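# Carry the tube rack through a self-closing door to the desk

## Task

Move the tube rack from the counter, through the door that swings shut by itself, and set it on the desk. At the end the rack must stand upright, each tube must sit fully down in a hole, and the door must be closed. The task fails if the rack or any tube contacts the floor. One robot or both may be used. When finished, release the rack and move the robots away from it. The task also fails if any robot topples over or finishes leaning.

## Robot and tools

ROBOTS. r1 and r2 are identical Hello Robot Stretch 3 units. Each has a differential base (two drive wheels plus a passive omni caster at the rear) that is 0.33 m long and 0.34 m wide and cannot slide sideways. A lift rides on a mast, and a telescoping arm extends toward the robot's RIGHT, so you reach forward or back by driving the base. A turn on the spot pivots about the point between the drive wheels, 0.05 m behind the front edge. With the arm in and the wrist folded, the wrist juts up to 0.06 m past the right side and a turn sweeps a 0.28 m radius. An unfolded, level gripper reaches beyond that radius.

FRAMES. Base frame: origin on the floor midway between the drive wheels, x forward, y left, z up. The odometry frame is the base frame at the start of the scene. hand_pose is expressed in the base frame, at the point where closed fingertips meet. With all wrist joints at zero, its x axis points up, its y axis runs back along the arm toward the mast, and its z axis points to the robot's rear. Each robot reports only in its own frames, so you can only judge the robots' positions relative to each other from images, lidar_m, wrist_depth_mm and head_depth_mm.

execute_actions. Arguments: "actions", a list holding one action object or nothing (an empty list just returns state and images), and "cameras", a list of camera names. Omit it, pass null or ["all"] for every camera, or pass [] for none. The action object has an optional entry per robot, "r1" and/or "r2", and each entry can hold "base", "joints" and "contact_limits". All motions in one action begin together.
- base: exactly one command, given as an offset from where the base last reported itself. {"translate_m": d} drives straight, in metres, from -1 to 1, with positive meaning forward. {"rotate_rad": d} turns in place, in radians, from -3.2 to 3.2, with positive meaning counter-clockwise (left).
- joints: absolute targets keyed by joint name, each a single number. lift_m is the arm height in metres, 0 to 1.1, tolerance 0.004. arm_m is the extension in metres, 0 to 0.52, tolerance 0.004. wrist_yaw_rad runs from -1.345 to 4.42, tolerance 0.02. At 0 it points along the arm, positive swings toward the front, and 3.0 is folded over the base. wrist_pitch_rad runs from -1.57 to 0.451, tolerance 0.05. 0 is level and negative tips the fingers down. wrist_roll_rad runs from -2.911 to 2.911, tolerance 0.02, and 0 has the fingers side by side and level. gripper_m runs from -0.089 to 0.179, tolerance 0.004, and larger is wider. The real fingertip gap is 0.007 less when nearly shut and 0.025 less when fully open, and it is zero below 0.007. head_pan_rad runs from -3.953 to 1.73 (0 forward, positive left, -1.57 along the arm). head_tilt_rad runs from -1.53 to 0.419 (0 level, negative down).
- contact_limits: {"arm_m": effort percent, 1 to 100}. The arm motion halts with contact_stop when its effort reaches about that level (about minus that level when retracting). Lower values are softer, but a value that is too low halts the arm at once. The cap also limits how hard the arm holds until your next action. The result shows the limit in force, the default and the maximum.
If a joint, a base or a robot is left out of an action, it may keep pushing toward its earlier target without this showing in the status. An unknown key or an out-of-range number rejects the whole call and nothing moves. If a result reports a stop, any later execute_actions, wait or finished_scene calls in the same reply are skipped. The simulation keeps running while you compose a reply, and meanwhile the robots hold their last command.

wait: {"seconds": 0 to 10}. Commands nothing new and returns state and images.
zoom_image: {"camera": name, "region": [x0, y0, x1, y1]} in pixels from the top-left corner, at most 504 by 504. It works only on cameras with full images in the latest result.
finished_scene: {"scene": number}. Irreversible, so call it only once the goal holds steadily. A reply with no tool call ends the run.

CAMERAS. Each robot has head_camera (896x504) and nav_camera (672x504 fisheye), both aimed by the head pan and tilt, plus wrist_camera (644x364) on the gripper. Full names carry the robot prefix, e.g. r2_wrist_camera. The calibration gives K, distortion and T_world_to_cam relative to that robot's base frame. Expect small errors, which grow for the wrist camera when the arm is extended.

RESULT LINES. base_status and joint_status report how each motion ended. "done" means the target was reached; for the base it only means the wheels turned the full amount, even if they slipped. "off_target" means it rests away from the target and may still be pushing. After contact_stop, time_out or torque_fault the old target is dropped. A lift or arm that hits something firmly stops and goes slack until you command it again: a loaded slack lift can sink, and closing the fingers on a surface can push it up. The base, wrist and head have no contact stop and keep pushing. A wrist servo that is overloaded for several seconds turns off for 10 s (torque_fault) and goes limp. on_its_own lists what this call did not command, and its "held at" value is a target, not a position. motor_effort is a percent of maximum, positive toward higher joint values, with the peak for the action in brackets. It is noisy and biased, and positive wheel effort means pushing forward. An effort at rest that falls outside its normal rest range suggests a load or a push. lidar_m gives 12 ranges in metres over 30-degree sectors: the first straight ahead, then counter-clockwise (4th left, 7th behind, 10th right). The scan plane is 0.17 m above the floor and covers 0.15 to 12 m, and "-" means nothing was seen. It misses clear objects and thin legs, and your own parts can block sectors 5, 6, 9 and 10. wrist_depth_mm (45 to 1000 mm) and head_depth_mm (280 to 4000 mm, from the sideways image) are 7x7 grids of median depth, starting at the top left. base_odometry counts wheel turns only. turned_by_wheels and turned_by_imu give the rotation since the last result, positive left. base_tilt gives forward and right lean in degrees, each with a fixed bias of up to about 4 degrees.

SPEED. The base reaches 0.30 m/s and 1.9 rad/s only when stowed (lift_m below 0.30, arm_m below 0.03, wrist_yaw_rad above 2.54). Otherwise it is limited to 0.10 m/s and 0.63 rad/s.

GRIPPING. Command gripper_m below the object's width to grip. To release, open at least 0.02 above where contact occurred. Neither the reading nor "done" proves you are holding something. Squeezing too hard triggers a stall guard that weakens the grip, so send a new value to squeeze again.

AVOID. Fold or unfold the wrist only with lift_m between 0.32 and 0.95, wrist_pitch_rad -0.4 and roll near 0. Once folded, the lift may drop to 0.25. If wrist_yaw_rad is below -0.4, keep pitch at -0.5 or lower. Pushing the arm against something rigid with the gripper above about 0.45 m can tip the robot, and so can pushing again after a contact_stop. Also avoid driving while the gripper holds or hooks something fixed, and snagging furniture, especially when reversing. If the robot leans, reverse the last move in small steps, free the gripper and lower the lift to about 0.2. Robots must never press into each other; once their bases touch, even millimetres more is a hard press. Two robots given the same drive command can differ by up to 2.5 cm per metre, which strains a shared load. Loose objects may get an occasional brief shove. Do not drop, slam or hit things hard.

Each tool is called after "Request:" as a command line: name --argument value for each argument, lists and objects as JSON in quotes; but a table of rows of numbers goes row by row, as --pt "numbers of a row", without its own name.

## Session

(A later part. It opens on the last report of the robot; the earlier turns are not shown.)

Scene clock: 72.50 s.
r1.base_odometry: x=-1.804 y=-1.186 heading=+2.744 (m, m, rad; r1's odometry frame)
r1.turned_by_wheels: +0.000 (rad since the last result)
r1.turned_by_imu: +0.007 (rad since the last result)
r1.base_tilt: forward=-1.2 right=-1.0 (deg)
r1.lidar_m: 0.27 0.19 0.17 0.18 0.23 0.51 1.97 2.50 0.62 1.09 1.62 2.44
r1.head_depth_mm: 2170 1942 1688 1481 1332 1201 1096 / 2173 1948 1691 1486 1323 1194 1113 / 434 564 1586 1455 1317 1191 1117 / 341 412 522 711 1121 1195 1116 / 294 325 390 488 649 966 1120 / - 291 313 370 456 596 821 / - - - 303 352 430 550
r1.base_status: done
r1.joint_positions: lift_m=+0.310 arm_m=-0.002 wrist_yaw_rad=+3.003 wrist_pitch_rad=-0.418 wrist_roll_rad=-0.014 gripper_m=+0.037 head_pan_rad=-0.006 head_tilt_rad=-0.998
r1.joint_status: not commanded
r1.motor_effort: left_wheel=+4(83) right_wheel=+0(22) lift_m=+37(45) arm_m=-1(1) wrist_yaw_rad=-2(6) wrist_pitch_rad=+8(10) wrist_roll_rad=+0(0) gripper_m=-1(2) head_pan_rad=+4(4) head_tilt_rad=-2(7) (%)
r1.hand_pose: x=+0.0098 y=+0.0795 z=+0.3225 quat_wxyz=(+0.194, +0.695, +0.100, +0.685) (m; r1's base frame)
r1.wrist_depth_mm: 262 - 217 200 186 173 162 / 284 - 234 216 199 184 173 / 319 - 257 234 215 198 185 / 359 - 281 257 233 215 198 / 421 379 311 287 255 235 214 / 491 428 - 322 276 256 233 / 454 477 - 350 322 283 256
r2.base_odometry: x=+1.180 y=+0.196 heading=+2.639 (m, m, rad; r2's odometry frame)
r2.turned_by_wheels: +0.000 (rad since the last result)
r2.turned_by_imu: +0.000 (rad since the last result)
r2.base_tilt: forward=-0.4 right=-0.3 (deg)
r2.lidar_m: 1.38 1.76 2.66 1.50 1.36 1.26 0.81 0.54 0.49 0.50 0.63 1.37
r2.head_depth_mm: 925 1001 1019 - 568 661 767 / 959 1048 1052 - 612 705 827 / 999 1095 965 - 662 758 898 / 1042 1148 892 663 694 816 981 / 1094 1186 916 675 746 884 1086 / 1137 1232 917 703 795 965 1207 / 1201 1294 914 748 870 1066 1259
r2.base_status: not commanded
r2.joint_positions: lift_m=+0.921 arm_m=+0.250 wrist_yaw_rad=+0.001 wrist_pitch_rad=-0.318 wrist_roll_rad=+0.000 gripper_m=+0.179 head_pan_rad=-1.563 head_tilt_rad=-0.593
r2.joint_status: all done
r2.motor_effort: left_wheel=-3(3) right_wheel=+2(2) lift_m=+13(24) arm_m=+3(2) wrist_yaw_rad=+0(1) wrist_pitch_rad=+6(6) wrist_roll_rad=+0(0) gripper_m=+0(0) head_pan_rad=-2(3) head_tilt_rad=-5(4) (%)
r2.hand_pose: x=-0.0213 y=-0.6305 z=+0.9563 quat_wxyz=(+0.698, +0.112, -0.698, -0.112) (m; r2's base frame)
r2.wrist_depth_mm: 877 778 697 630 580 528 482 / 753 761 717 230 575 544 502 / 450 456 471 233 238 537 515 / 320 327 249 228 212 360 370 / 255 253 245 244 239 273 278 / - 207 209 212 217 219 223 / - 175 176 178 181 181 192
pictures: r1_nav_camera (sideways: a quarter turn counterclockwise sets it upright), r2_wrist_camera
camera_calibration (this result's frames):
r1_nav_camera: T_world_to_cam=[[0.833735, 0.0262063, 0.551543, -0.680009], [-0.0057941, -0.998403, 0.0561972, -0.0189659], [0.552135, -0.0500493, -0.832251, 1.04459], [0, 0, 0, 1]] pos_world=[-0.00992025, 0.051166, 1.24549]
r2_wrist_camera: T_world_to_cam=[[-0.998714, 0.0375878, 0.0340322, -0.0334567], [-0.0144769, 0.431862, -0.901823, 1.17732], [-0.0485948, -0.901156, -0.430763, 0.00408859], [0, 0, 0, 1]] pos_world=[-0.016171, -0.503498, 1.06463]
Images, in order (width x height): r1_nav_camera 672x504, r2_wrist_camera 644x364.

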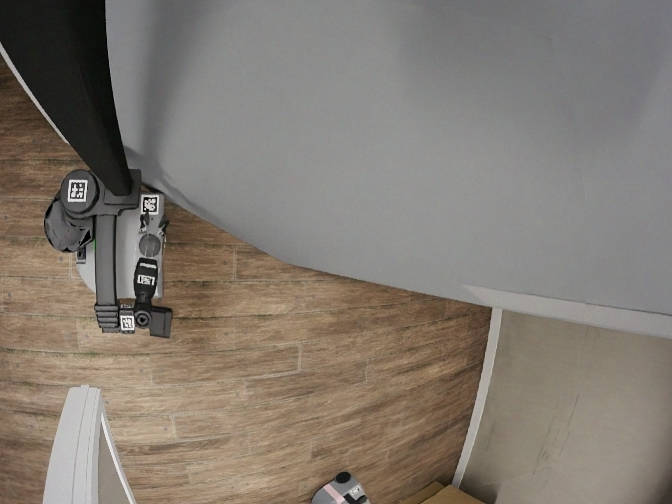

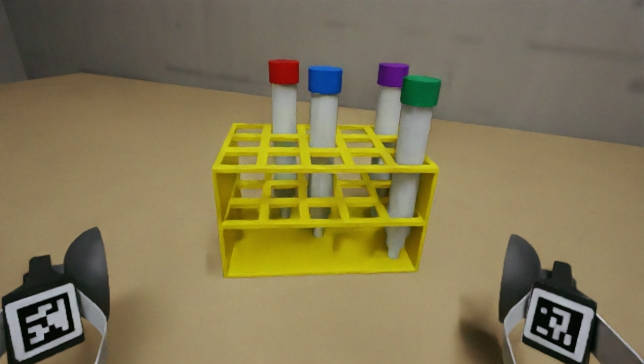

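Request:
execute_actions --actions '[{"r1":{"base":{"translate_m":0.18}},"r2":{"base":{"translate_m":-0.01}}}]' --cameras '[]'

Request:
execute_actions --actions '[{"r1":{"base":{"rotate_rad":1.0}},"r2":{"joints":{"arm_m":0.348}}}]' --cameras '["r2_wrist_camera","r1_nav_camera"]'

Scene clock: 83.90 s.
r1.base_odometry: x=-1.970 y=-1.117 heading=+2.744 (m, m, rad; r1's odometry frame)
r1.turned_by_wheels: +0.000 (rad since the last result)
r1.turned_by_imu: +0.000 (rad since the last result)
r1.base_tilt: forward=-1.4 right=-1.0 (deg)
r1.lidar_m: 0.34 0.20 0.18 0.18 0.21 0.37 2.15 0.79 0.72 1.84 1.53 2.25
r1.head_depth_mm: 2049 1943 1684 1489 1330 1199 1091 / 2072 1939 1684 1480 1324 1201 1115 / 2079 1937 1676 1481 1319 1194 1118 / 2077 1933 1670 1475 1307 1192 1114 / 1973 446 524 637 817 1125 1118 / 308 342 390 450 529 646 802 / - 294 312 347 393 455 536
r1.base_status: done
r1.joint_positions: lift_m=+0.310 arm_m=-0.002 wrist_yaw_rad=+3.003 wrist_pitch_rad=-0.418 wrist_roll_rad=-0.014 gripper_m=+0.037 head_pan_rad=-0.006 head_tilt_rad=-0.998
r1.joint_status: not commanded
r1.motor_effort: left_wheel=+8(29) right_wheel=+1(3) lift_m=+37(37) arm_m=-1(1) wrist_yaw_rad=-3(2) wrist_pitch_rad=+8(8) wrist_roll_rad=+0(0) gripper_m=+1(0) head_pan_rad=+4(4) head_tilt_rad=-2(2) (%)
r1.hand_pose: x=+0.0098 y=+0.0795 z=+0.3225 quat_wxyz=(+0.194, +0.695, +0.100, +0.685) (m; r1's base frame)
r1.wrist_depth_mm: 222 - 204 197 191 183 177 / 242 - 221 213 205 198 191 / 264 - 241 233 222 214 205 / 292 - 266 253 243 231 223 / 330 320 289 282 266 255 243 / 377 359 - 320 295 284 269 / 430 396 - 350 341 317 300
r2.base_odometry: x=+1.189 y=+0.191 heading=+2.639 (m, m, rad; r2's odometry frame)
r2.turned_by_wheels: +0.000 (rad since the last result)
r2.turned_by_imu: +0.000 (rad since the last result)
r2.base_tilt: forward=-0.4 right=-0.2 (deg)
r2.lidar_m: 1.39 1.77 2.67 1.60 1.35 1.25 0.80 0.53 0.49 0.49 0.62 1.38
r2.head_depth_mm: 919 1000 1018 - 569 655 757 / 953 1037 1050 - 587 698 821 / 994 1087 969 - 656 750 890 / 1038 1141 893 662 690 807 973 / 1087 1177 918 676 739 876 1073 / 1136 1233 914 702 785 956 1212 / 1191 1290 917 730 863 1056 1263
r2.base_status: done
r2.joint_positions: lift_m=+0.921 arm_m=+0.250 wrist_yaw_rad=+0.001 wrist_pitch_rad=-0.318 wrist_roll_rad=+0.000 gripper_m=+0.179 head_pan_rad=-1.563 head_tilt_rad=-0.593
r2.joint_status: not commanded
r2.motor_effort: left_wheel=-3(6) right_wheel=+2(4) lift_m=+13(13) arm_m=+3(2) wrist_yaw_rad=-1(0) wrist_pitch_rad=+6(6) wrist_roll_rad=-1(0) gripper_m=-1(1) head_pan_rad=-2(2) head_tilt_rad=-4(4) (%)
r2.hand_pose: x=-0.0213 y=-0.6305 z=+0.9563 quat_wxyz=(+0.698, +0.112, -0.698, -0.112) (m; r2's base frame)
r2.wrist_depth_mm: 862 770 681 613 565 518 477 / 759 776 719 627 574 555 507 / 447 461 432 232 440 531 512 / 319 328 231 228 216 359 372 / 253 252 233 246 245 274 280 / - 207 210 213 216 218 224 / - 174 177 179 181 181 193
pictures: none
No camera images: the call's "cameras" was empty. Leave "cameras" out to get every camera's image.

Scene clock: 87.17 s.
r1.base_odometry: x=-1.970 y=-1.117 heading=-2.539 (m, m, rad; r1's odometry frame)
r1.turned_by_wheels: +1.000 (rad since the last result)
r1.turned_by_imu: +0.998 (rad since the last result)
r1.base_tilt: forward=-1.2 right=-1.1 (deg)
r1.lidar_m: - - 0.15 0.19 2.15 2.65 0.72 1.57 1.53 0.30 0.15 -
r1.head_depth_mm: - - - - - - 1063 / - - - - - - 661 / - - - - - - 583 / - - - - - - 532 / - - - - - - - / - - - - - - 1066 / - - - - - - 1063
r1.base_status: done
r1.joint_positions: lift_m=+0.310 arm_m=-0.002 wrist_yaw_rad=+3.003 wrist_pitch_rad=-0.418 wrist_roll_rad=-0.014 gripper_m=+0.037 head_pan_rad=-0.006 head_tilt_rad=-0.998
r1.joint_status: not commanded
r1.motor_effort: left_wheel=+3(11) right_wheel=+2(4) lift_m=+37(37) arm_m=-1(1) wrist_yaw_rad=-3(2) wrist_pitch_rad=+8(8) wrist_roll_rad=+0(0) gripper_m=+1(1) head_pan_rad=+4(4) head_tilt_rad=-1(1) (%)
r1.hand_pose: x=+0.0098 y=+0.0794 z=+0.3225 quat_wxyz=(+0.194, +0.695, +0.100, +0.685) (m; r1's base frame)
r1.wrist_depth_mm: - - - 280 128 83 61 / - - - 292 130 84 62 / - - - 304 133 85 62 / 763 - 808 320 135 86 63 / 625 627 682 417 137 87 63 / 521 524 - 485 129 88 64 / 459 483 - 280 131 89 64
r2.base_odometry: x=+1.189 y=+0.191 heading=+2.639 (m, m, rad; r2's odometry frame)
r2.turned_by_wheels: +0.000 (rad since the last result)
r2.turned_by_imu: +0.000 (rad since the last result)
r2.base_tilt: forward=-0.4 right=-0.2 (deg)
r2.lidar_m: 1.40 1.77 2.67 1.45 1.35 1.25 0.81 0.53 0.49 0.49 0.62 1.38
r2.head_depth_mm: 919 1001 - 673 568 655 760 / 957 1035 - 649 587 697 819 / 993 1084 - 650 647 751 888 / 1039 1143 968 675 691 807 973 / 1088 1184 915 674 740 875 1077 / 1139 1233 918 702 785 954 1206 / 1199 1288 917 729 862 1054 1263
r2.base_status: not commanded
r2.joint_positions: lift_m=+0.921 arm_m=+0.348 wrist_yaw_rad=+0.001 wrist_pitch_rad=-0.318 wrist_roll_rad=+0.000 gripper_m=+0.179 head_pan_rad=-1.563 head_tilt_rad=-0.593
r2.joint_status: all done
r2.motor_effort: left_wheel=-3(3) right_wheel=+2(2) lift_m=+12(13) arm_m=+3(4) wrist_yaw_rad=+0(0) wrist_pitch_rad=+6(6) wrist_roll_rad=-1(0) gripper_m=+0(0) head_pan_rad=-3(3) head_tilt_rad=-4(5) (%)
r2.hand_pose: x=-0.0213 y=-0.7285 z=+0.9563 quat_wxyz=(+0.698, +0.112, -0.698, -0.112) (m; r2's base frame)
r2.wrist_depth_mm: 747 660 598 533 485 451 412 / 750 686 621 560 512 462 432 / 450 461 403 120 156 472 454 / 322 325 157 153 160 102 370 / 253 195 142 133 133 261 279 / - 109 113 116 117 115 224 / - 131 140 141 129 132 192
pictures: r1_nav_camera (sideways: a quarter turn counterclockwise sets it upright), r2_wrist_camera
camera_calibration (this result's frames):
r1_nav_camera: T_world_to_cam=[[0.833734, 0.0262033, 0.551544, -0.68001], [-0.0057978, -0.998403, 0.0561972, -0.0189659], [0.552136, -0.0500513, -0.832251, 1.04459], [0, 0, 0, 1]] pos_world=[-0.00992, 0.0511661, 1.24548]
r2_wrist_camera: T_world_to_cam=[[-0.998713, 0.0376088, 0.034032, -0.0297628], [-0.0144682, 0.431852, -0.901828, 1.21964], [-0.0486135, -0.90116, -0.430752, -0.0842291], [0, 0, 0, 1]] pos_world=[-0.0161732, -0.601488, 1.06464]
Images, in order (width x height): r1_nav_camera 672x504, r2_wrist_camera 644x364.

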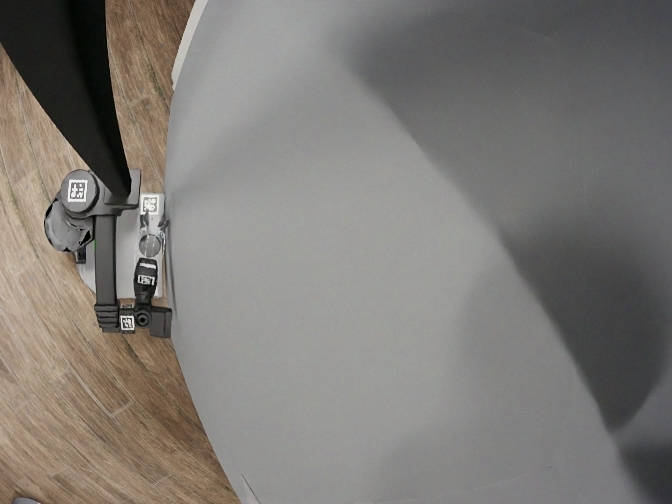

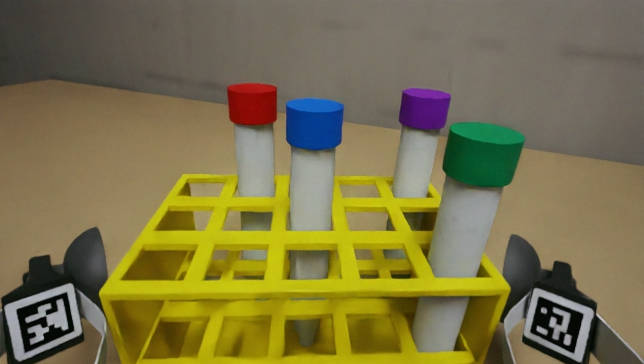

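Request:
execute_actions --actions '[{"r1":{"base":{"translate_m":0.3},"joints":{"head_pan_rad":-2.5}},"r2":{"joints":{"arm_m":0.335}}}]' --cameras '[]'

Request:
execute_actions --actions '[{"r1":{"base":{"rotate_rad":0.6}},"r2":{"joints":{"gripper_m":0.1}}}]' --cameras '["r2_wrist_camera"]'

Request:
execute_actions --actions '[{"r1":{"base":{"translate_m":0.3}},"r2":{"joints":{"lift_m":0.96}}}]' --cameras '["r2_wrist_camera","r1_nav_camera"]'

Scene clock: 98.23 s.
r1.base_odometry: x=-2.217 y=-1.287 heading=-2.539 (m, m, rad; r1's odometry frame)
r1.turned_by_wheels: +0.000 (rad since the last result)
r1.turned_by_imu: +0.003 (rad since the last result)
r1.base_tilt: forward=-1.4 right=-1.2 (deg)
r1.lidar_m: 0.17 0.15 0.15 0.18 0.34 2.36 1.02 2.16 1.71 2.11 2.02 0.27
r1.head_depth_mm: 2299 1955 1681 1479 1323 1214 1074 / 2251 1953 1680 1478 1317 1237 - / 2147 1937 1664 1478 1318 1229 - / 2193 1921 1678 1485 1318 - - / 2099 1879 1689 1475 1318 1244 1060 / 2092 1856 1683 1470 1310 1209 1087 / 2206 1915 1672 1470 1318 1187 1085
r1.base_status: done
r1.joint_positions: lift_m=+0.310 arm_m=-0.002 wrist_yaw_rad=+3.003 wrist_pitch_rad=-0.418 wrist_roll_rad=-0.014 gripper_m=+0.037 head_pan_rad=-2.494 head_tilt_rad=-0.998
r1.joint_status: all done
r1.motor_effort: left_wheel=+8(62) right_wheel=+1(9) lift_m=+37(37) arm_m=-1(1) wrist_yaw_rad=-2(2) wrist_pitch_rad=+8(8) wrist_roll_rad=+0(0) gripper_m=-1(0) head_pan_rad=-5(91) head_tilt_rad=-1(9) (%)
r1.hand_pose: x=+0.0098 y=+0.0794 z=+0.3225 quat_wxyz=(+0.194, +0.695, +0.100, +0.685) (m; r1's base frame)
r1.wrist_depth_mm: - - 267 210 172 146 127 / - - 295 226 182 153 133 / - - 322 243 195 162 139 / 757 - 357 265 208 170 145 / 637 630 404 300 223 182 153 / 515 524 - 342 229 194 160 / 458 473 - 336 268 206 170
r2.base_odometry: x=+1.189 y=+0.191 heading=+2.639 (m, m, rad; r2's odometry frame)
r2.turned_by_wheels: +0.000 (rad since the last result)
r2.turned_by_imu: +0.001 (rad since the last result)
r2.base_tilt: forward=-0.4 right=-0.2 (deg)
r2.lidar_m: 1.39 1.77 2.67 1.84 1.35 1.25 0.81 0.53 0.49 0.49 0.62 1.38
r2.head_depth_mm: 919 999 - 652 567 653 758 / 954 1037 - 639 585 699 819 / 996 1084 - 629 648 749 888 / 1037 1141 937 676 691 808 974 / 1086 1181 917 675 740 874 1077 / 1140 1229 912 700 784 960 1212 / 1195 1296 916 730 864 1055 1256
r2.base_status: not commanded
r2.joint_positions: lift_m=+0.921 arm_m=+0.335 wrist_yaw_rad=+0.001 wrist_pitch_rad=-0.318 wrist_roll_rad=+0.000 gripper_m=+0.179 head_pan_rad=-1.563 head_tilt_rad=-0.593
r2.joint_status: all done
r2.motor_effort: left_wheel=-3(3) right_wheel=+2(2) lift_m=+13(13) arm_m=-4(5) wrist_yaw_rad=-1(1) wrist_pitch_rad=+6(6) wrist_roll_rad=-1(0) gripper_m=+0(1) head_pan_rad=-3(2) head_tilt_rad=-4(4) (%)
r2.hand_pose: x=-0.0213 y=-0.7162 z=+0.9563 quat_wxyz=(+0.698, +0.112, -0.698, -0.112) (m; r2's base frame)
r2.wrist_depth_mm: 755 671 598 543 493 449 415 / 779 702 645 578 519 479 446 / 449 463 405 135 163 478 460 / 320 325 171 160 166 340 369 / 255 194 174 148 127 273 279 / - 136 154 156 138 134 224 / - 159 167 164 141 177 192
pictures: none
No camera images: the call's "cameras" was empty. Leave "cameras" out to get every camera's image.

Scene clock: 100.13 s.
r1.base_odometry: x=-2.217 y=-1.287 heading=-1.939 (m, m, rad; r1's odometry frame)
r1.turned_by_wheels: +0.600 (rad since the last result)
r1.turned_by_imu: +0.609 (rad since the last result)
r1.base_tilt: forward=-1.4 right=-1.0 (deg)
r1.lidar_m: - - 0.15 0.34 1.10 1.01 1.71 1.83 2.07 0.27 0.15 -
r1.head_depth_mm: 2221 1861 1715 1511 1337 1212 1080 / 2300 2016 1726 1511 1340 1234 - / 2422 2017 1736 1507 1338 1234 - / 2441 2016 1723 1510 1332 1234 - / 2407 2014 1722 1506 1343 1237 995 / 2277 2005 1716 1501 1334 1196 698 / 2142 2027 1720 1500 1327 1193 531
r1.base_status: done
r1.joint_positions: lift_m=+0.310 arm_m=-0.002 wrist_yaw_rad=+3.001 wrist_pitch_rad=-0.418 wrist_roll_rad=-0.014 gripper_m=+0.037 head_pan_rad=-2.531 head_tilt_rad=-0.968
r1.joint_status: not commanded
r1.motor_effort: left_wheel=+0(43) right_wheel=+5(21) lift_m=+37(37) arm_m=-1(1) wrist_yaw_rad=-2(2) wrist_pitch_rad=+8(8) wrist_roll_rad=+0(0) gripper_m=+0(0) head_pan_rad=+20(21) head_tilt_rad=-18(23) (%)
r1.hand_pose: x=+0.0101 y=+0.0794 z=+0.3226 quat_wxyz=(+0.194, +0.695, +0.099, +0.685) (m; r1's base frame)
r1.wrist_depth_mm: - - - 573 187 112 80 / - - - 575 188 112 80 / - - - 584 189 112 80 / 762 - 817 584 190 113 80 / 630 628 678 612 191 113 80 / 523 530 - 551 174 113 81 / 460 479 - 378 193 114 81
r2.base_odometry: x=+1.189 y=+0.191 heading=+2.639 (m, m, rad; r2's odometry frame)
r2.turned_by_wheels: +0.000 (rad since the last result)
r2.turned_by_imu: +0.000 (rad since the last result)
r2.base_tilt: forward=-0.3 right=-0.2 (deg)
r2.lidar_m: 1.40 1.77 2.67 1.83 1.35 1.25 0.80 0.53 0.49 0.49 0.62 1.38
r2.head_depth_mm: 915 1002 - 650 568 655 759 / 954 1036 - 639 587 700 819 / 994 1091 - 628 647 749 892 / 1036 1140 967 675 691 807 974 / 1085 1181 915 674 738 877 1077 / 1137 1230 915 700 786 960 1210 / 1193 1290 916 730 863 1055 1261
r2.base_status: not commanded
r2.joint_positions: lift_m=+0.921 arm_m=+0.335 wrist_yaw_rad=+0.001 wrist_pitch_rad=-0.318 wrist_roll_rad=+0.000 gripper_m=+0.101 head_pan_rad=-1.563 head_tilt_rad=-0.593
r2.joint_status: all done
r2.motor_effort: left_wheel=-3(3) right_wheel=+2(1) lift_m=+12(13) arm_m=-4(4) wrist_yaw_rad=+0(1) wrist_pitch_rad=+6(6) wrist_roll_rad=+0(0) gripper_m=-22(100) head_pan_rad=-3(3) head_tilt_rad=-4(4) (%)
r2.hand_pose: x=-0.0213 y=-0.7162 z=+0.9563 quat_wxyz=(+0.698, +0.112, -0.698, -0.112) (m; r2's base frame)
r2.wrist_depth_mm: 759 686 591 537 489 456 417 / 768 699 637 588 507 477 440 / 445 464 406 136 164 478 463 / 322 324 170 160 164 342 367 / 251 157 138 140 126 272 277 / 211 142 160 157 140 132 223 / - 160 162 164 143 177 188
pictures: r2_wrist_camera
camera_calibration (this result's frames):
r2_wrist_camera: T_world_to_cam=[[-0.998713, 0.0376123, 0.0340293, -0.0302214], [-0.0144691, 0.431761, -0.901872, 1.21432], [-0.048614, -0.901204, -0.430661, -0.0732467], [0, 0, 0, 1]] pos_world=[-0.0161732, -0.58917, 1.06465]
Images, in order (width x height): r2_wrist_camera 644x364.

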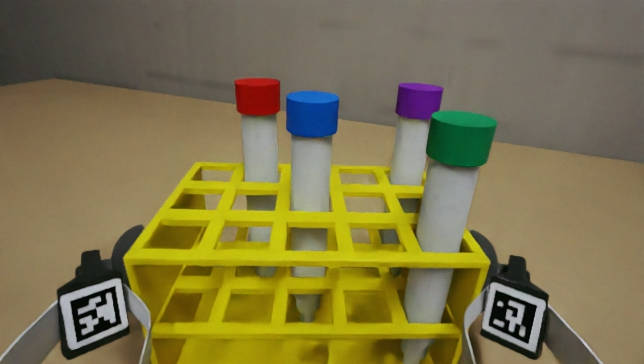

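Scene clock: 104.10 s.
r1.base_odometry: x=-2.325 y=-1.567 heading=-1.938 (m, m, rad; r1's odometry frame)
r1.turned_by_wheels: +0.001 (rad since the last result)
r1.turned_by_imu: -0.018 (rad since the last result)
r1.base_tilt: forward=-1.5 right=-1.2 (deg)
r1.lidar_m: - - 0.15 0.19 2.40 1.10 1.80 1.91 2.06 2.02 0.15 -
r1.head_depth_mm: 2338 2112 1773 1539 1351 1210 - / 2434 2079 1760 1536 1355 1228 - / 2556 2086 1753 1527 1346 1231 - / 2466 2088 1763 1521 1345 1243 - / 2367 2075 1764 1528 1345 1226 - / 2237 2082 1745 1520 1350 1198 916 / 2035 2076 1763 1520 1342 1195 686
r1.base_status: translate_m off_target (by the wheels' count: +0.2998 of +0.3000)
r1.joint_positions: lift_m=+0.310 arm_m=-0.002 wrist_yaw_rad=+3.001 wrist_pitch_rad=-0.417 wrist_roll_rad=-0.014 gripper_m=+0.037 head_pan_rad=-2.448 head_tilt_rad=-0.947
r1.joint_status: not commanded
r1.on_its_own: left_wheel is at rest, and its effort (+33) is outside its rest range (-18 to +18)
r1.motor_effort: left_wheel=+33(58) right_wheel=+6(31) lift_m=+37(36) arm_m=-1(1) wrist_yaw_rad=-1(1) wrist_pitch_rad=+8(9) wrist_roll_rad=+0(0) gripper_m=+0(1) head_pan_rad=-34(39) head_tilt_rad=-29(30) (%)
r1.hand_pose: x=+0.0103 y=+0.0795 z=+0.3227 quat_wxyz=(+0.194, +0.695, +0.099, +0.685) (m; r1's base frame)
r1.wrist_depth_mm: - - - 254 138 95 72 / - - - 269 142 97 73 / - - - 283 145 98 74 / 769 - 803 298 150 100 75 / 625 625 697 367 153 102 76 / 525 533 - 418 147 104 77 / 461 483 - 273 167 106 79
r2.base_odometry: x=+1.189 y=+0.191 heading=+2.639 (m, m, rad; r2's odometry frame)
r2.turned_by_wheels: +0.000 (rad since the last result)
r2.turned_by_imu: +0.000 (rad since the last result)
r2.base_tilt: forward=-0.4 right=-0.2 (deg)
r2.lidar_m: 1.39 1.77 2.67 1.91 1.35 1.25 0.80 0.53 0.49 0.49 0.62 1.38
r2.head_depth_mm: 916 981 829 677 567 654 761 / 953 1019 - 676 586 699 817 / 995 1076 - 677 647 750 889 / 1038 1137 832 675 692 810 975 / 1090 1182 917 675 741 873 1074 / 1130 1227 917 701 784 957 1207 / 1195 1292 916 731 863 1054 1262
r2.base_status: not commanded
r2.joint_positions: lift_m=+0.959 arm_m=+0.335 wrist_yaw_rad=+0.001 wrist_pitch_rad=-0.324 wrist_roll_rad=+0.000 gripper_m=+0.101 head_pan_rad=-1.563 head_tilt_rad=-0.593
r2.joint_status: all done
r2.motor_effort: left_wheel=-3(3) right_wheel=+2(2) lift_m=+31(32) arm_m=-3(4) wrist_yaw_rad=-2(0) wrist_pitch_rad=+8(9) wrist_roll_rad=+0(0) gripper_m=-21(22) head_pan_rad=-3(3) head_tilt_rad=-4(4) (%)
r2.hand_pose: x=-0.0213 y=-0.7156 z=+0.9938 quat_wxyz=(+0.698, +0.114, -0.698, -0.114) (m; r2's base frame)
r2.wrist_depth_mm: 755 681 598 536 501 457 421 / 826 730 625 571 514 476 439 / 557 562 532 142 164 487 460 / 395 403 177 165 170 421 468 / 305 156 139 141 128 339 342 / 259 142 177 162 144 133 275 / - 159 163 164 142 220 233
pictures: r1_nav_camera (sideways: a quarter turn counterclockwise sets it upright), r2_wrist_camera
camera_calibration (this result's frames):
r1_nav_camera: T_world_to_cam=[[-0.598403, -0.538139, 0.593567, -0.726021], [-0.636261, 0.769429, 0.0561332, -0.0150405], [-0.486915, -0.344073, -0.802825, 1.01268], [0, 0, 0, 1]] pos_world=[0.0490651, -0.0306919, 1.24479]
r2_wrist_camera: T_world_to_cam=[[-0.998713, 0.0374107, 0.0342534, -0.0318865], [-0.0144722, 0.437067, -0.899312, 1.2491], [-0.048615, -0.89865, -0.435963, -0.0494658], [0, 0, 0, 1]] pos_world=[-0.0161732, -0.589199, 1.10286]
Images, in order (width x height): r1_nav_camera 672x504, r2_wrist_camera 644x364.

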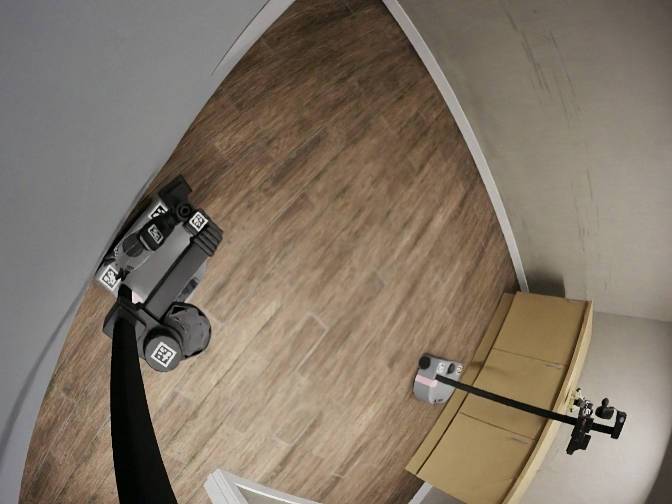

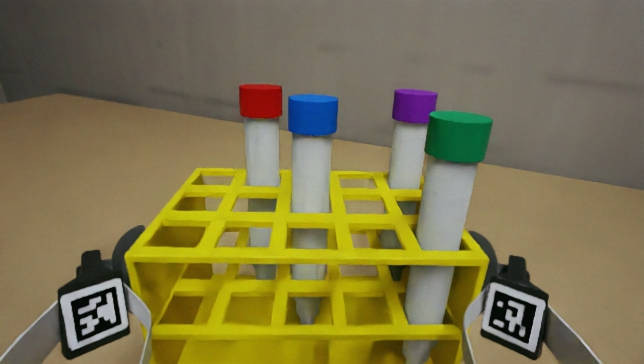

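Request:
execute_actions --actions '[{"r1":{"base":{"rotate_rad":0.3},"joints":{"head_pan_rad":0,"head_tilt_rad":-1.0}},"r2":{"joints":{"arm_m":0.0}}}]' --cameras '["r1_nav_camera"]'

Request:
execute_actions --actions '[{"r1":{"base":{"translate_m":0.07}},"r2":{"joints":{"wrist_yaw_rad":1.75,"head_pan_rad":0,"head_tilt_rad":-0.7}}}]' --cameras '["r1_nav_camera","r2_wrist_camera"]'

Scene clock: 125.47 s.
r1.base_odometry: x=-2.325 y=-1.567 heading=-1.639 (m, m, rad; r1's odometry frame)
r1.turned_by_wheels: +0.300 (rad since the last result)
r1.turned_by_imu: +0.246 (rad since the last result)
r1.base_tilt: forward=-1.3 right=-1.2 (deg)
r1.lidar_m: - - 0.15 0.56 1.08 1.31 1.78 2.28 2.01 0.19 0.15 -
r1.head_depth_mm: - - - - - - 1058 / - - - - - - 392 / - - - - - - 465 / - - - - - - 673 / - - - - - - 1074 / - - - - - 387 1087 / - - - - - 458 1089
r1.base_status: done
r1.joint_positions: lift_m=+0.310 arm_m=-0.002 wrist_yaw_rad=+3.001 wrist_pitch_rad=-0.417 wrist_roll_rad=-0.014 gripper_m=+0.037 head_pan_rad=-0.007 head_tilt_rad=-0.988
r1.joint_status: all done
r1.motor_effort: left_wheel=-2(22) right_wheel=+3(21) lift_m=+37(37) arm_m=-1(1) wrist_yaw_rad=+0(1) wrist_pitch_rad=+8(8) wrist_roll_rad=+0(0) gripper_m=+0(1) head_pan_rad=+5(100) head_tilt_rad=-6(82) (%)
r1.hand_pose: x=+0.0103 y=+0.0795 z=+0.3227 quat_wxyz=(+0.194, +0.695, +0.099, +0.685) (m; r1's base frame)
r1.wrist_depth_mm: - - - - 223 118 80 / - - - - 220 117 79 / 903 - - - 215 116 79 / 779 - 817 807 212 115 78 / 624 620 675 659 207 113 78 / 520 534 - 557 181 112 77 / 458 476 - 472 200 111 76
r2.base_odometry: x=+1.189 y=+0.191 heading=+2.639 (m, m, rad; r2's odometry frame)
r2.turned_by_wheels: +0.000 (rad since the last result)
r2.turned_by_imu: +0.001 (rad since the last result)
r2.base_tilt: forward=-0.4 right=-0.2 (deg)
r2.lidar_m: 1.40 1.77 2.67 1.87 1.35 1.25 0.80 0.53 0.49 0.49 0.62 1.38
r2.head_depth_mm: 914 994 913 674 - - - / 954 1046 915 454 - - - / 992 1090 915 465 - - - / 1035 1138 916 491 462 834 979 / 1083 1179 916 676 756 876 1078 / 1135 1235 921 702 783 957 1210 / 1193 1291 916 731 865 1057 1259
r2.base_status: not commanded
r2.joint_positions: lift_m=+0.959 arm_m=+0.003 wrist_yaw_rad=+0.001 wrist_pitch_rad=-0.325 wrist_roll_rad=+0.000 gripper_m=+0.101 head_pan_rad=-1.563 head_tilt_rad=-0.593
r2.joint_status: all done
joint sent to its limit — the command would take r2.arm_m past its lower limit, so that joint was sent only as far as its limit.
r2.motor_effort: left_wheel=-3(3) right_wheel=+2(2) lift_m=+31(31) arm_m=-4(3) wrist_yaw_rad=+0(1) wrist_pitch_rad=+8(8) wrist_roll_rad=-1(0) gripper_m=-22(22) head_pan_rad=-3(3) head_tilt_rad=-4(5) (%)
r2.hand_pose: x=-0.0214 y=-0.3827 z=+0.9936 quat_wxyz=(+0.698, +0.115, -0.698, -0.114) (m; r2's base frame)
r2.wrist_depth_mm: - - 918 837 740 705 637 / - 962 943 859 823 723 678 / 559 563 532 142 165 613 676 / 422 403 177 165 171 424 456 / 495 156 139 141 128 340 343 / 588 142 177 162 144 133 279 / - 159 162 164 143 294 239
pictures: r1_nav_camera (sideways: a quarter turn counterclockwise sets it upright)
camera_calibration (this result's frames):
r1_nav_camera: T_world_to_cam=[[0.828486, 0.0252654, 0.559439, -0.690263], [-0.0075002, -0.998392, 0.0561965, -0.0189553], [0.559959, -0.0507539, -0.826964, 1.03767], [0, 0, 0, 1]] pos_world=[-0.00932352, 0.051181, 1.24534]
Images, in order (width x height): r1_nav_camera 672x504.

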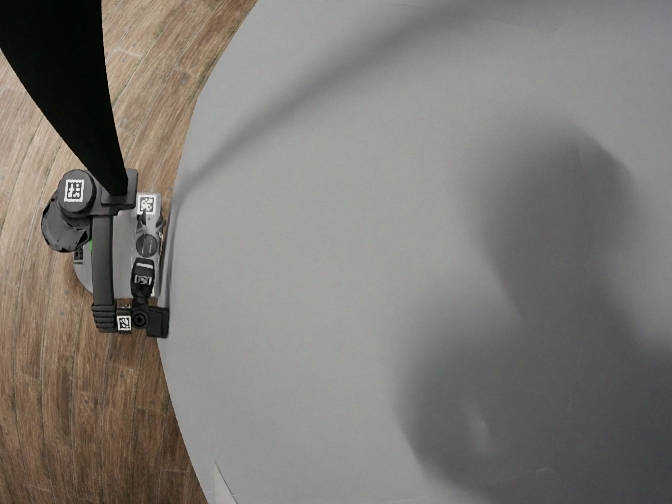

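Scene clock: 127.33 s.
r1.base_odometry: x=-2.330 y=-1.636 heading=-1.638 (m, m, rad; r1's odometry frame)
r1.turned_by_wheels: +0.001 (rad since the last result)
r1.turned_by_imu: -0.126 (rad since the last result)
r1.base_tilt: forward=-1.3 right=-1.1 (deg)
r1.lidar_m: - - 0.15 0.20 1.12 1.10 1.81 2.47 2.04 0.22 0.15 -
r1.head_depth_mm: - - - - - - 1074 / - - - - - - 770 / - - - - - - - / - - - - - - 634 / - - - - - - - / - - - - - - 1081 / - - - - - - 1074
r1.base_status: translate_m off_target (by the wheels' count: +0.0698 of +0.0700)
r1.joint_positions: lift_m=+0.310 arm_m=-0.002 wrist_yaw_rad=+3.010 wrist_pitch_rad=-0.419 wrist_roll_rad=-0.014 gripper_m=+0.037 head_pan_rad=-0.003 head_tilt_rad=-1.015
r1.joint_status: not commanded
r1.on_its_own: left_wheel is at rest, and its effort (+39) is outside its rest range (-18 to +18)
r1.motor_effort: left_wheel=+39(68) right_wheel=+6(32) lift_m=+35(36) arm_m=+0(1) wrist_yaw_rad=-8(11) wrist_pitch_rad=+8(9) wrist_roll_rad=+1(0) gripper_m=+3(2) head_pan_rad=+1(5) head_tilt_rad=+8(8) (%)
r1.hand_pose: x=+0.0082 y=+0.0796 z=+0.3224 quat_wxyz=(+0.192, +0.695, +0.103, +0.686) (m; r1's base frame)
r1.wrist_depth_mm: - - - 327 127 79 57 / - - - 334 128 79 57 / - - - 346 130 80 58 / 779 - 804 353 131 80 58 / 626 625 676 488 132 81 58 / 522 537 - 524 123 81 58 / 462 487 - 281 124 82 59
r2.base_odometry: x=+1.189 y=+0.191 heading=+2.639 (m, m, rad; r2's odometry frame)
r2.turned_by_wheels: +0.000 (rad since the last result)
r2.turned_by_imu: +0.000 (rad since the last result)
r2.base_tilt: forward=-0.4 right=-0.2 (deg)
r2.lidar_m: 1.40 1.77 2.67 1.92 1.35 1.25 0.80 0.53 0.49 0.49 0.62 1.38
r2.head_depth_mm: 1155 1276 1425 1606 1609 306 319 / 1200 1336 1490 1698 1586 310 313 / 1251 1387 1570 1797 1623 1348 1159 / 1300 1457 1654 1865 1623 1379 1201 / 1363 1529 1750 1911 1622 1381 1197 / 1423 1610 1851 1971 1623 1388 1203 / 1494 1701 1971 1966 1624 1382 1204
r2.base_status: not commanded
r2.joint_positions: lift_m=+0.959 arm_m=+0.003 wrist_yaw_rad=+1.748 wrist_pitch_rad=-0.325 wrist_roll_rad=+0.000 gripper_m=+0.101 head_pan_rad=-0.007 head_tilt_rad=-0.691
r2.joint_status: all done
r2.motor_effort: left_wheel=-2(3) right_wheel=+2(2) lift_m=+31(31) arm_m=-2(4) wrist_yaw_rad=+2(1) wrist_pitch_rad=+8(9) wrist_roll_rad=+0(0) gripper_m=-22(23) head_pan_rad=+2(34) head_tilt_rad=-6(19) (%)
r2.hand_pose: x=+0.2101 y=-0.1062 z=+0.9936 quat_wxyz=(+0.536, +0.608, -0.360, +0.462) (m; r2's base frame)
r2.wrist_depth_mm: - - - - - - 891 / - - - - - - 934 / - - - - 164 - 973 / - - 176 165 170 - - / - 156 140 141 128 - - / - 143 176 162 144 133 - / - 160 163 164 142 - -
pictures: r1_nav_camera (sideways: a quarter turn counterclockwise sets it upright), r2_wrist_camera
camera_calibration (this result's frames):
r1_nav_camera: T_world_to_cam=[[0.842904, 0.0290332, 0.53728, -0.661483], [-0.00142388, -0.998419, 0.0561858, -0.0189765], [0.538062, -0.0481242, -0.841531, 1.05674], [0, 0, 0, 1]] pos_world=[-0.0110527, 0.0511134, 1.24575]
r2_wrist_camera: T_world_to_cam=[[0.138352, -0.989789, 0.0342863, -0.171558], [-0.428438, -0.0910272, -0.898974, 1.01653], [0.892916, 0.109685, -0.436657, 0.419218], [0, 0, 0, 1]] pos_world=[0.0849294, -0.123256, 1.10277]
Images, in order (width x height): r1_nav_camera 672x504, r2_wrist_camera 644x364.

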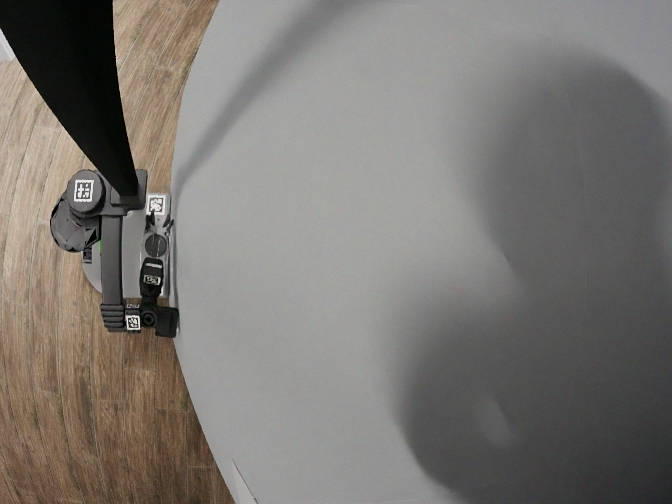

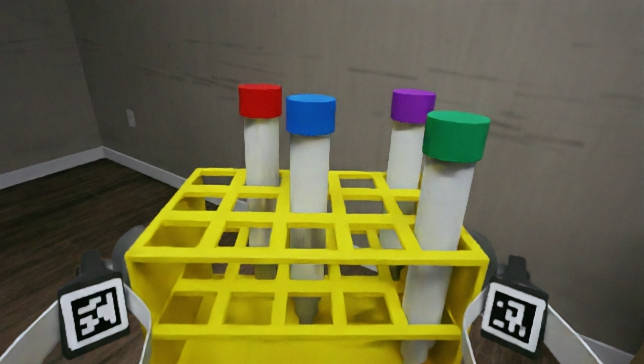

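Request:
execute_actions --actions '[{"r1":{"base":{"translate_m":-0.008}},"r2":{"base":{"rotate_rad":1.02}}}]' --cameras '[]'

Request:
execute_actions --actions '[{"r2":{"base":{"translate_m":1.0}}}]' --cameras '["r2_nav_camera"]'

Request:
execute_actions --actions '[{"r2":{"base":{"rotate_rad":1.33}}}]' --cameras '["r2_nav_camera","r2_head_camera","r2_wrist_camera"]'

Scene clock: 145.47 s.
r1.base_odometry: x=-2.329 y=-1.628 heading=-1.638 (m, m, rad; r1's odometry frame)
r1.turned_by_wheels: +0.000 (rad since the last result)
r1.turned_by_imu: -0.002 (rad since the last result)
r1.base_tilt: forward=-1.2 right=-1.0 (deg)
r1.lidar_m: - - 0.15 0.21 1.12 1.10 1.92 2.47 2.03 0.22 0.15 -
r1.head_depth_mm: - - - - - - 1069 / - - - - - - 699 / - - - - - - - / - - - - - - - / - - - - - - - / - - - - - - 1063 / - - - - - - 1063
r1.base_status: done
r1.joint_positions: lift_m=+0.310 arm_m=-0.002 wrist_yaw_rad=+3.005 wrist_pitch_rad=-0.419 wrist_roll_rad=-0.014 gripper_m=+0.037 head_pan_rad=-0.004 head_tilt_rad=-1.001
r1.joint_status: not commanded
r1.motor_effort: left_wheel=+1(24) right_wheel=+1(8) lift_m=+35(35) arm_m=+0(0) wrist_yaw_rad=-4(8) wrist_pitch_rad=+9(9) wrist_roll_rad=+0(0) gripper_m=+2(3) head_pan_rad=+2(3) head_tilt_rad=+0(8) (%)
r1.hand_pose: x=+0.0094 y=+0.0795 z=+0.3224 quat_wxyz=(+0.194, +0.695, +0.101, +0.685) (m; r1's base frame)
r1.wrist_depth_mm: - - - 333 129 80 58 / - - - 346 131 80 58 / - - - 358 132 81 58 / 775 - 823 367 133 82 59 / 619 633 683 500 135 82 59 / 520 524 - 532 125 83 59 / 465 490 - 263 126 83 59
r2.base_odometry: x=+1.189 y=+0.191 heading=-2.624 (m, m, rad; r2's odometry frame)
r2.turned_by_wheels: +1.020 (rad since the last result)
r2.turned_by_imu: +1.038 (rad since the last result)
r2.base_tilt: forward=-0.4 right=-0.3 (deg)
r2.lidar_m: 2.67 1.91 1.36 1.25 0.83 0.53 0.49 0.49 0.61 1.38 1.40 1.73
r2.head_depth_mm: 2399 2685 2515 1968 1609 305 319 / 2383 2688 2501 1968 1580 310 313 / 2348 2636 2490 1965 1623 1352 1160 / 2340 2617 2516 1964 1633 1386 1202 / 2306 2598 2540 1971 1628 1382 1208 / 2275 2534 2485 1980 1627 1381 1207 / 2225 1916 2083 1945 1623 1392 1198
r2.base_status: done
r2.joint_positions: lift_m=+0.959 arm_m=+0.003 wrist_yaw_rad=+1.748 wrist_pitch_rad=-0.325 wrist_roll_rad=+0.000 gripper_m=+0.101 head_pan_rad=-0.007 head_tilt_rad=-0.691
r2.joint_status: not commanded
r2.motor_effort: left_wheel=-3(7) right_wheel=+2(6) lift_m=+31(31) arm_m=-4(3) wrist_yaw_rad=+0(0) wrist_pitch_rad=+8(9) wrist_roll_rad=+0(0) gripper_m=-22(22) head_pan_rad=+2(2) head_tilt_rad=-5(6) (%)
r2.hand_pose: x=+0.2101 y=-0.1060 z=+0.9936 quat_wxyz=(+0.536, +0.609, -0.360, +0.462) (m; r2's base frame)
r2.wrist_depth_mm: - - - - - - - / - - - - - - - / - - - - 165 - - / - - 177 165 170 - - / - 157 139 140 128 - - / - 142 177 161 144 133 - / - 159 163 165 142 - -
pictures: none
No camera images: the call's "cameras" was empty. Leave "cameras" out to get every camera's image.

Scene clock: 156.40 s.
r1.base_odometry: x=-2.329 y=-1.628 heading=-1.638 (m, m, rad; r1's odometry frame)
r1.turned_by_wheels: +0.000 (rad since the last result)
r1.turned_by_imu: -0.003 (rad since the last result)
r1.base_tilt: forward=-1.3 right=-1.0 (deg)
r1.lidar_m: - - 0.15 0.21 1.11 1.10 2.34 1.09 2.03 0.22 0.15 -
r1.head_depth_mm: - - - - - - 1071 / - - - - - - 700 / - - - - - - - / - - - - - - - / - - - - - - - / - - - - - - 1061 / - - - - - - 1066
r1.base_status: not commanded
r1.joint_positions: lift_m=+0.310 arm_m=-0.002 wrist_yaw_rad=+3.005 wrist_pitch_rad=-0.419 wrist_roll_rad=-0.014 gripper_m=+0.037 head_pan_rad=-0.004 head_tilt_rad=-1.001
r1.joint_status: not commanded
r1.motor_effort: left_wheel=+2(2) right_wheel=+1(1) lift_m=+35(35) arm_m=+1(1) wrist_yaw_rad=-3(4) wrist_pitch_rad=+9(9) wrist_roll_rad=+0(0) gripper_m=+2(1) head_pan_rad=+2(2) head_tilt_rad=+1(0) (%)
r1.hand_pose: x=+0.0094 y=+0.0795 z=+0.3224 quat_wxyz=(+0.194, +0.695, +0.101, +0.685) (m; r1's base frame)
r1.wrist_depth_mm: - - - 338 129 80 58 / - - - 345 131 80 58 / - - - 355 132 81 58 / 760 - 806 367 134 82 59 / 615 627 683 504 135 82 59 / 526 536 - 537 125 83 59 / 459 484 - 264 126 83 59
r2.base_odometry: x=+0.320 y=-0.303 heading=-2.624 (m, m, rad; r2's odometry frame)
r2.turned_by_wheels: +0.000 (rad since the last result)
r2.turned_by_imu: +0.008 (rad since the last result)
r2.base_tilt: forward=-0.4 right=-0.3 (deg)
r2.lidar_m: 1.68 1.09 1.14 1.38 1.40 1.62 1.48 1.49 1.35 1.24 1.26 1.57
r2.head_depth_mm: 1485 1687 1899 1966 1593 305 319 / 1476 1655 1896 1970 1590 309 313 / 1465 1649 1867 1962 1626 1353 1158 / 1450 1626 1830 1973 1624 1385 1205 / 1441 1614 1818 1960 1634 1386 1210 / 1410 1582 1792 1950 1631 1391 1198 / 1402 1556 1776 1928 1622 1388 1204
r2.base_status: done
r2.joint_positions: lift_m=+0.959 arm_m=+0.003 wrist_yaw_rad=+1.748 wrist_pitch_rad=-0.325 wrist_roll_rad=+0.000 gripper_m=+0.101 head_pan_rad=-0.007 head_tilt_rad=-0.691
r2.joint_status: not commanded
r2.motor_effort: left_wheel=-4(5) right_wheel=+2(4) lift_m=+31(31) arm_m=-3(4) wrist_yaw_rad=+1(1) wrist_pitch_rad=+9(8) wrist_roll_rad=+0(0) gripper_m=-22(22) head_pan_rad=+2(2) head_tilt_rad=-5(5) (%)
r2.hand_pose: x=+0.2101 y=-0.1060 z=+0.9936 quat_wxyz=(+0.536, +0.609, -0.360, +0.462) (m; r2's base frame)
r2.wrist_depth_mm: 806 - - - - - - / 865 - - - - - - / 910 - - 143 165 - - / 929 - 177 165 170 - - / - 156 139 141 127 - - / - 142 176 162 144 132 - / - 159 163 165 142 - -
pictures: r2_nav_camera (sideways: a quarter turn counterclockwise sets it upright)
camera_calibration (this result's frames):
r2_nav_camera: T_world_to_cam=[[0.624892, 0.00526431, 0.780694, -0.978548], [0.0449979, -0.998558, -0.0292843, 0.0923589], [0.779413, 0.0534291, -0.624228, 0.760151], [0, 0, 0, 1]] pos_world=[0.0148589, 0.0567629, 1.24116]
Images, in order (width x height): r2_nav_camera 672x504.

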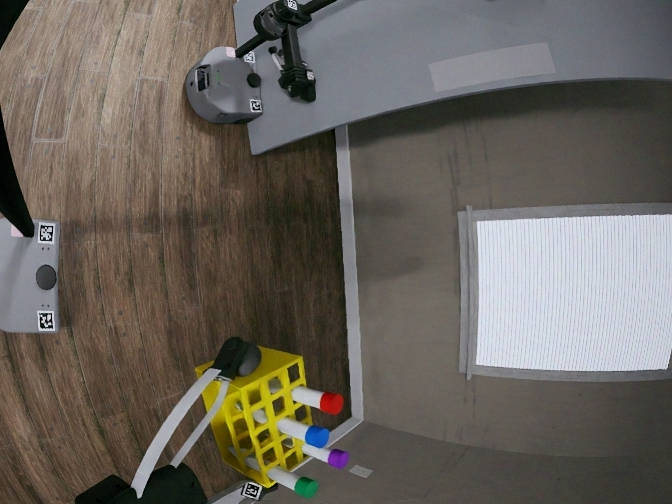

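Scene clock: 159.47 s.
r1.base_odometry: x=-2.329 y=-1.628 heading=-1.638 (m, m, rad; r1's odometry frame)
r1.turned_by_wheels: +0.000 (rad since the last result)
r1.turned_by_imu: -0.001 (rad since the last result)
r1.base_tilt: forward=-1.2 right=-1.0 (deg)
r1.lidar_m: - - 0.15 0.21 1.11 1.10 2.33 1.13 2.03 0.22 0.15 -
r1.head_depth_mm: - - - - - - 1072 / - - - - - - 697 / - - - - - - - / - - - - - - - / - - - - - - - / - - - - - - 1063 / - - - - - - 1064
r1.base_status: not commanded
r1.joint_positions: lift_m=+0.310 arm_m=-0.002 wrist_yaw_rad=+3.005 wrist_pitch_rad=-0.419 wrist_roll_rad=-0.014 gripper_m=+0.037 head_pan_rad=-0.004 head_tilt_rad=-1.001
r1.joint_status: not commanded
r1.motor_effort: left_wheel=+2(2) right_wheel=+0(2) lift_m=+35(35) arm_m=+0(0) wrist_yaw_rad=-4(3) wrist_pitch_rad=+9(9) wrist_roll_rad=+0(0) gripper_m=+2(1) head_pan_rad=+3(2) head_tilt_rad=+0(0) (%)
r1.hand_pose: x=+0.0094 y=+0.0795 z=+0.3224 quat_wxyz=(+0.194, +0.695, +0.101, +0.685) (m; r1's base frame)
r1.wrist_depth_mm: - - - 338 129 80 58 / - - - 348 131 80 58 / - - - 355 132 81 58 / 765 - 820 369 133 82 59 / 624 613 677 504 135 82 59 / 529 531 - 530 124 83 59 / 457 486 - 264 126 83 60
r2.base_odometry: x=+0.320 y=-0.303 heading=-1.295 (m, m, rad; r2's odometry frame)
r2.turned_by_wheels: +1.330 (rad since the last result)
r2.turned_by_imu: +1.353 (rad since the last result)
r2.base_tilt: forward=-0.4 right=-0.2 (deg)
r2.lidar_m: 1.44 1.38 1.52 1.49 1.49 1.55 1.25 1.24 1.36 1.69 1.68 1.09
r2.head_depth_mm: 1214 1309 1371 1236 1405 306 319 / 1412 1497 1624 1802 1493 309 313 / 3316 3371 2532 1958 1623 1359 1161 / 3202 3260 2510 1976 1623 1380 1204 / 3162 3389 2525 1976 1624 1381 1203 / 3046 3316 2521 1973 1625 1383 1206 / 2975 3178 2512 1852 1630 1379 1203
r2.base_status: done
r2.joint_positions: lift_m=+0.959 arm_m=+0.003 wrist_yaw_rad=+1.749 wrist_pitch_rad=-0.325 wrist_roll_rad=+0.000 gripper_m=+0.101 head_pan_rad=-0.007 head_tilt_rad=-0.691
r2.joint_status: not commanded
r2.motor_effort: left_wheel=-3(6) right_wheel=+2(6) lift_m=+31(31) arm_m=-4(3) wrist_yaw_rad=+1(0) wrist_pitch_rad=+8(8) wrist_roll_rad=+0(1) gripper_m=-21(22) head_pan_rad=+3(3) head_tilt_rad=-5(5) (%)
r2.hand_pose: x=+0.2101 y=-0.1060 z=+0.9936 quat_wxyz=(+0.536, +0.609, -0.360, +0.462) (m; r2's base frame)
r2.wrist_depth_mm: - - - - - 908 745 / - - - - - 947 759 / - - - - 165 938 776 / - - 178 165 170 976 791 / - 156 139 141 127 - 810 / - 143 177 162 145 132 868 / - 160 163 165 143 - -
pictures: r2_head_camera (sideways: a quarter turn clockwise sets it upright), r2_nav_camera (sideways: a quarter turn counterclockwise sets it upright), r2_wrist_camera
camera_calibration (this result's frames):
r2_head_camera: T_world_to_cam=[[-0.648778, -0.00433053, -0.760966, 1.01206], [0.00521971, 0.999935, -0.0101406, 0.011767], [0.76096, -0.010551, -0.648713, 0.803694], [0, 0, 0, 1]] pos_world=[0.04496, 0.00109628, 1.29163]
r2_nav_camera: T_world_to_cam=[[0.624897, 0.00527736, 0.780689, -0.978542], [0.0450186, -0.998557, -0.0292847, 0.0923593], [0.779408, 0.0534454, -0.624233, 0.760158], [0, 0, 0, 1]] pos_world=[0.0148572, 0.0567631, 1.24116]
r2_wrist_camera: T_world_to_cam=[[0.138952, -0.989705, 0.03429, -0.171549], [-0.428382, -0.0912901, -0.898974, 1.01649], [0.89285, 0.110225, -0.436657, 0.419297], [0, 0, 0, 1]] pos_world=[0.0849147, -0.123204, 1.10277]
Images, in order (width x height): r2_head_camera 896x504, r2_nav_camera 672x504, r2_wrist_camera 644x364.

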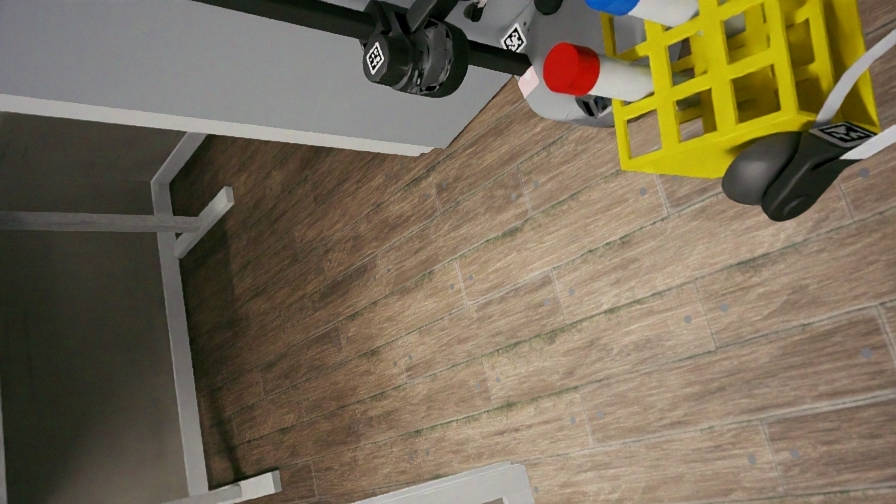

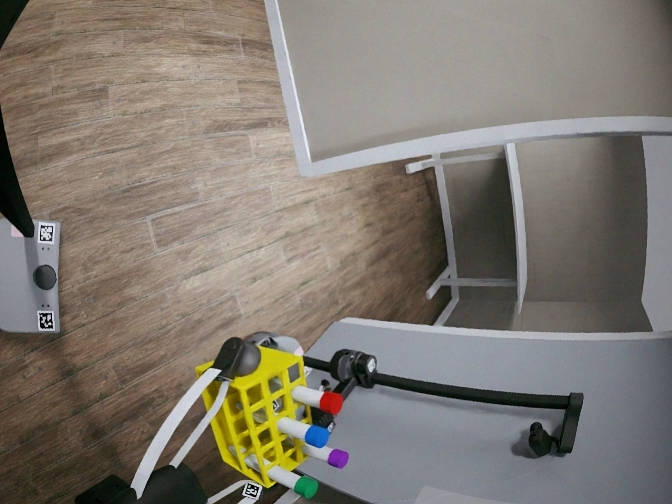

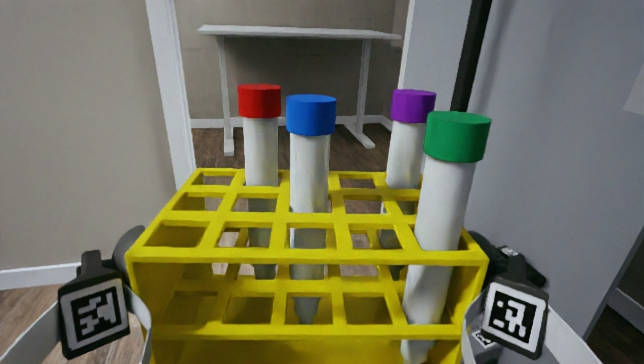

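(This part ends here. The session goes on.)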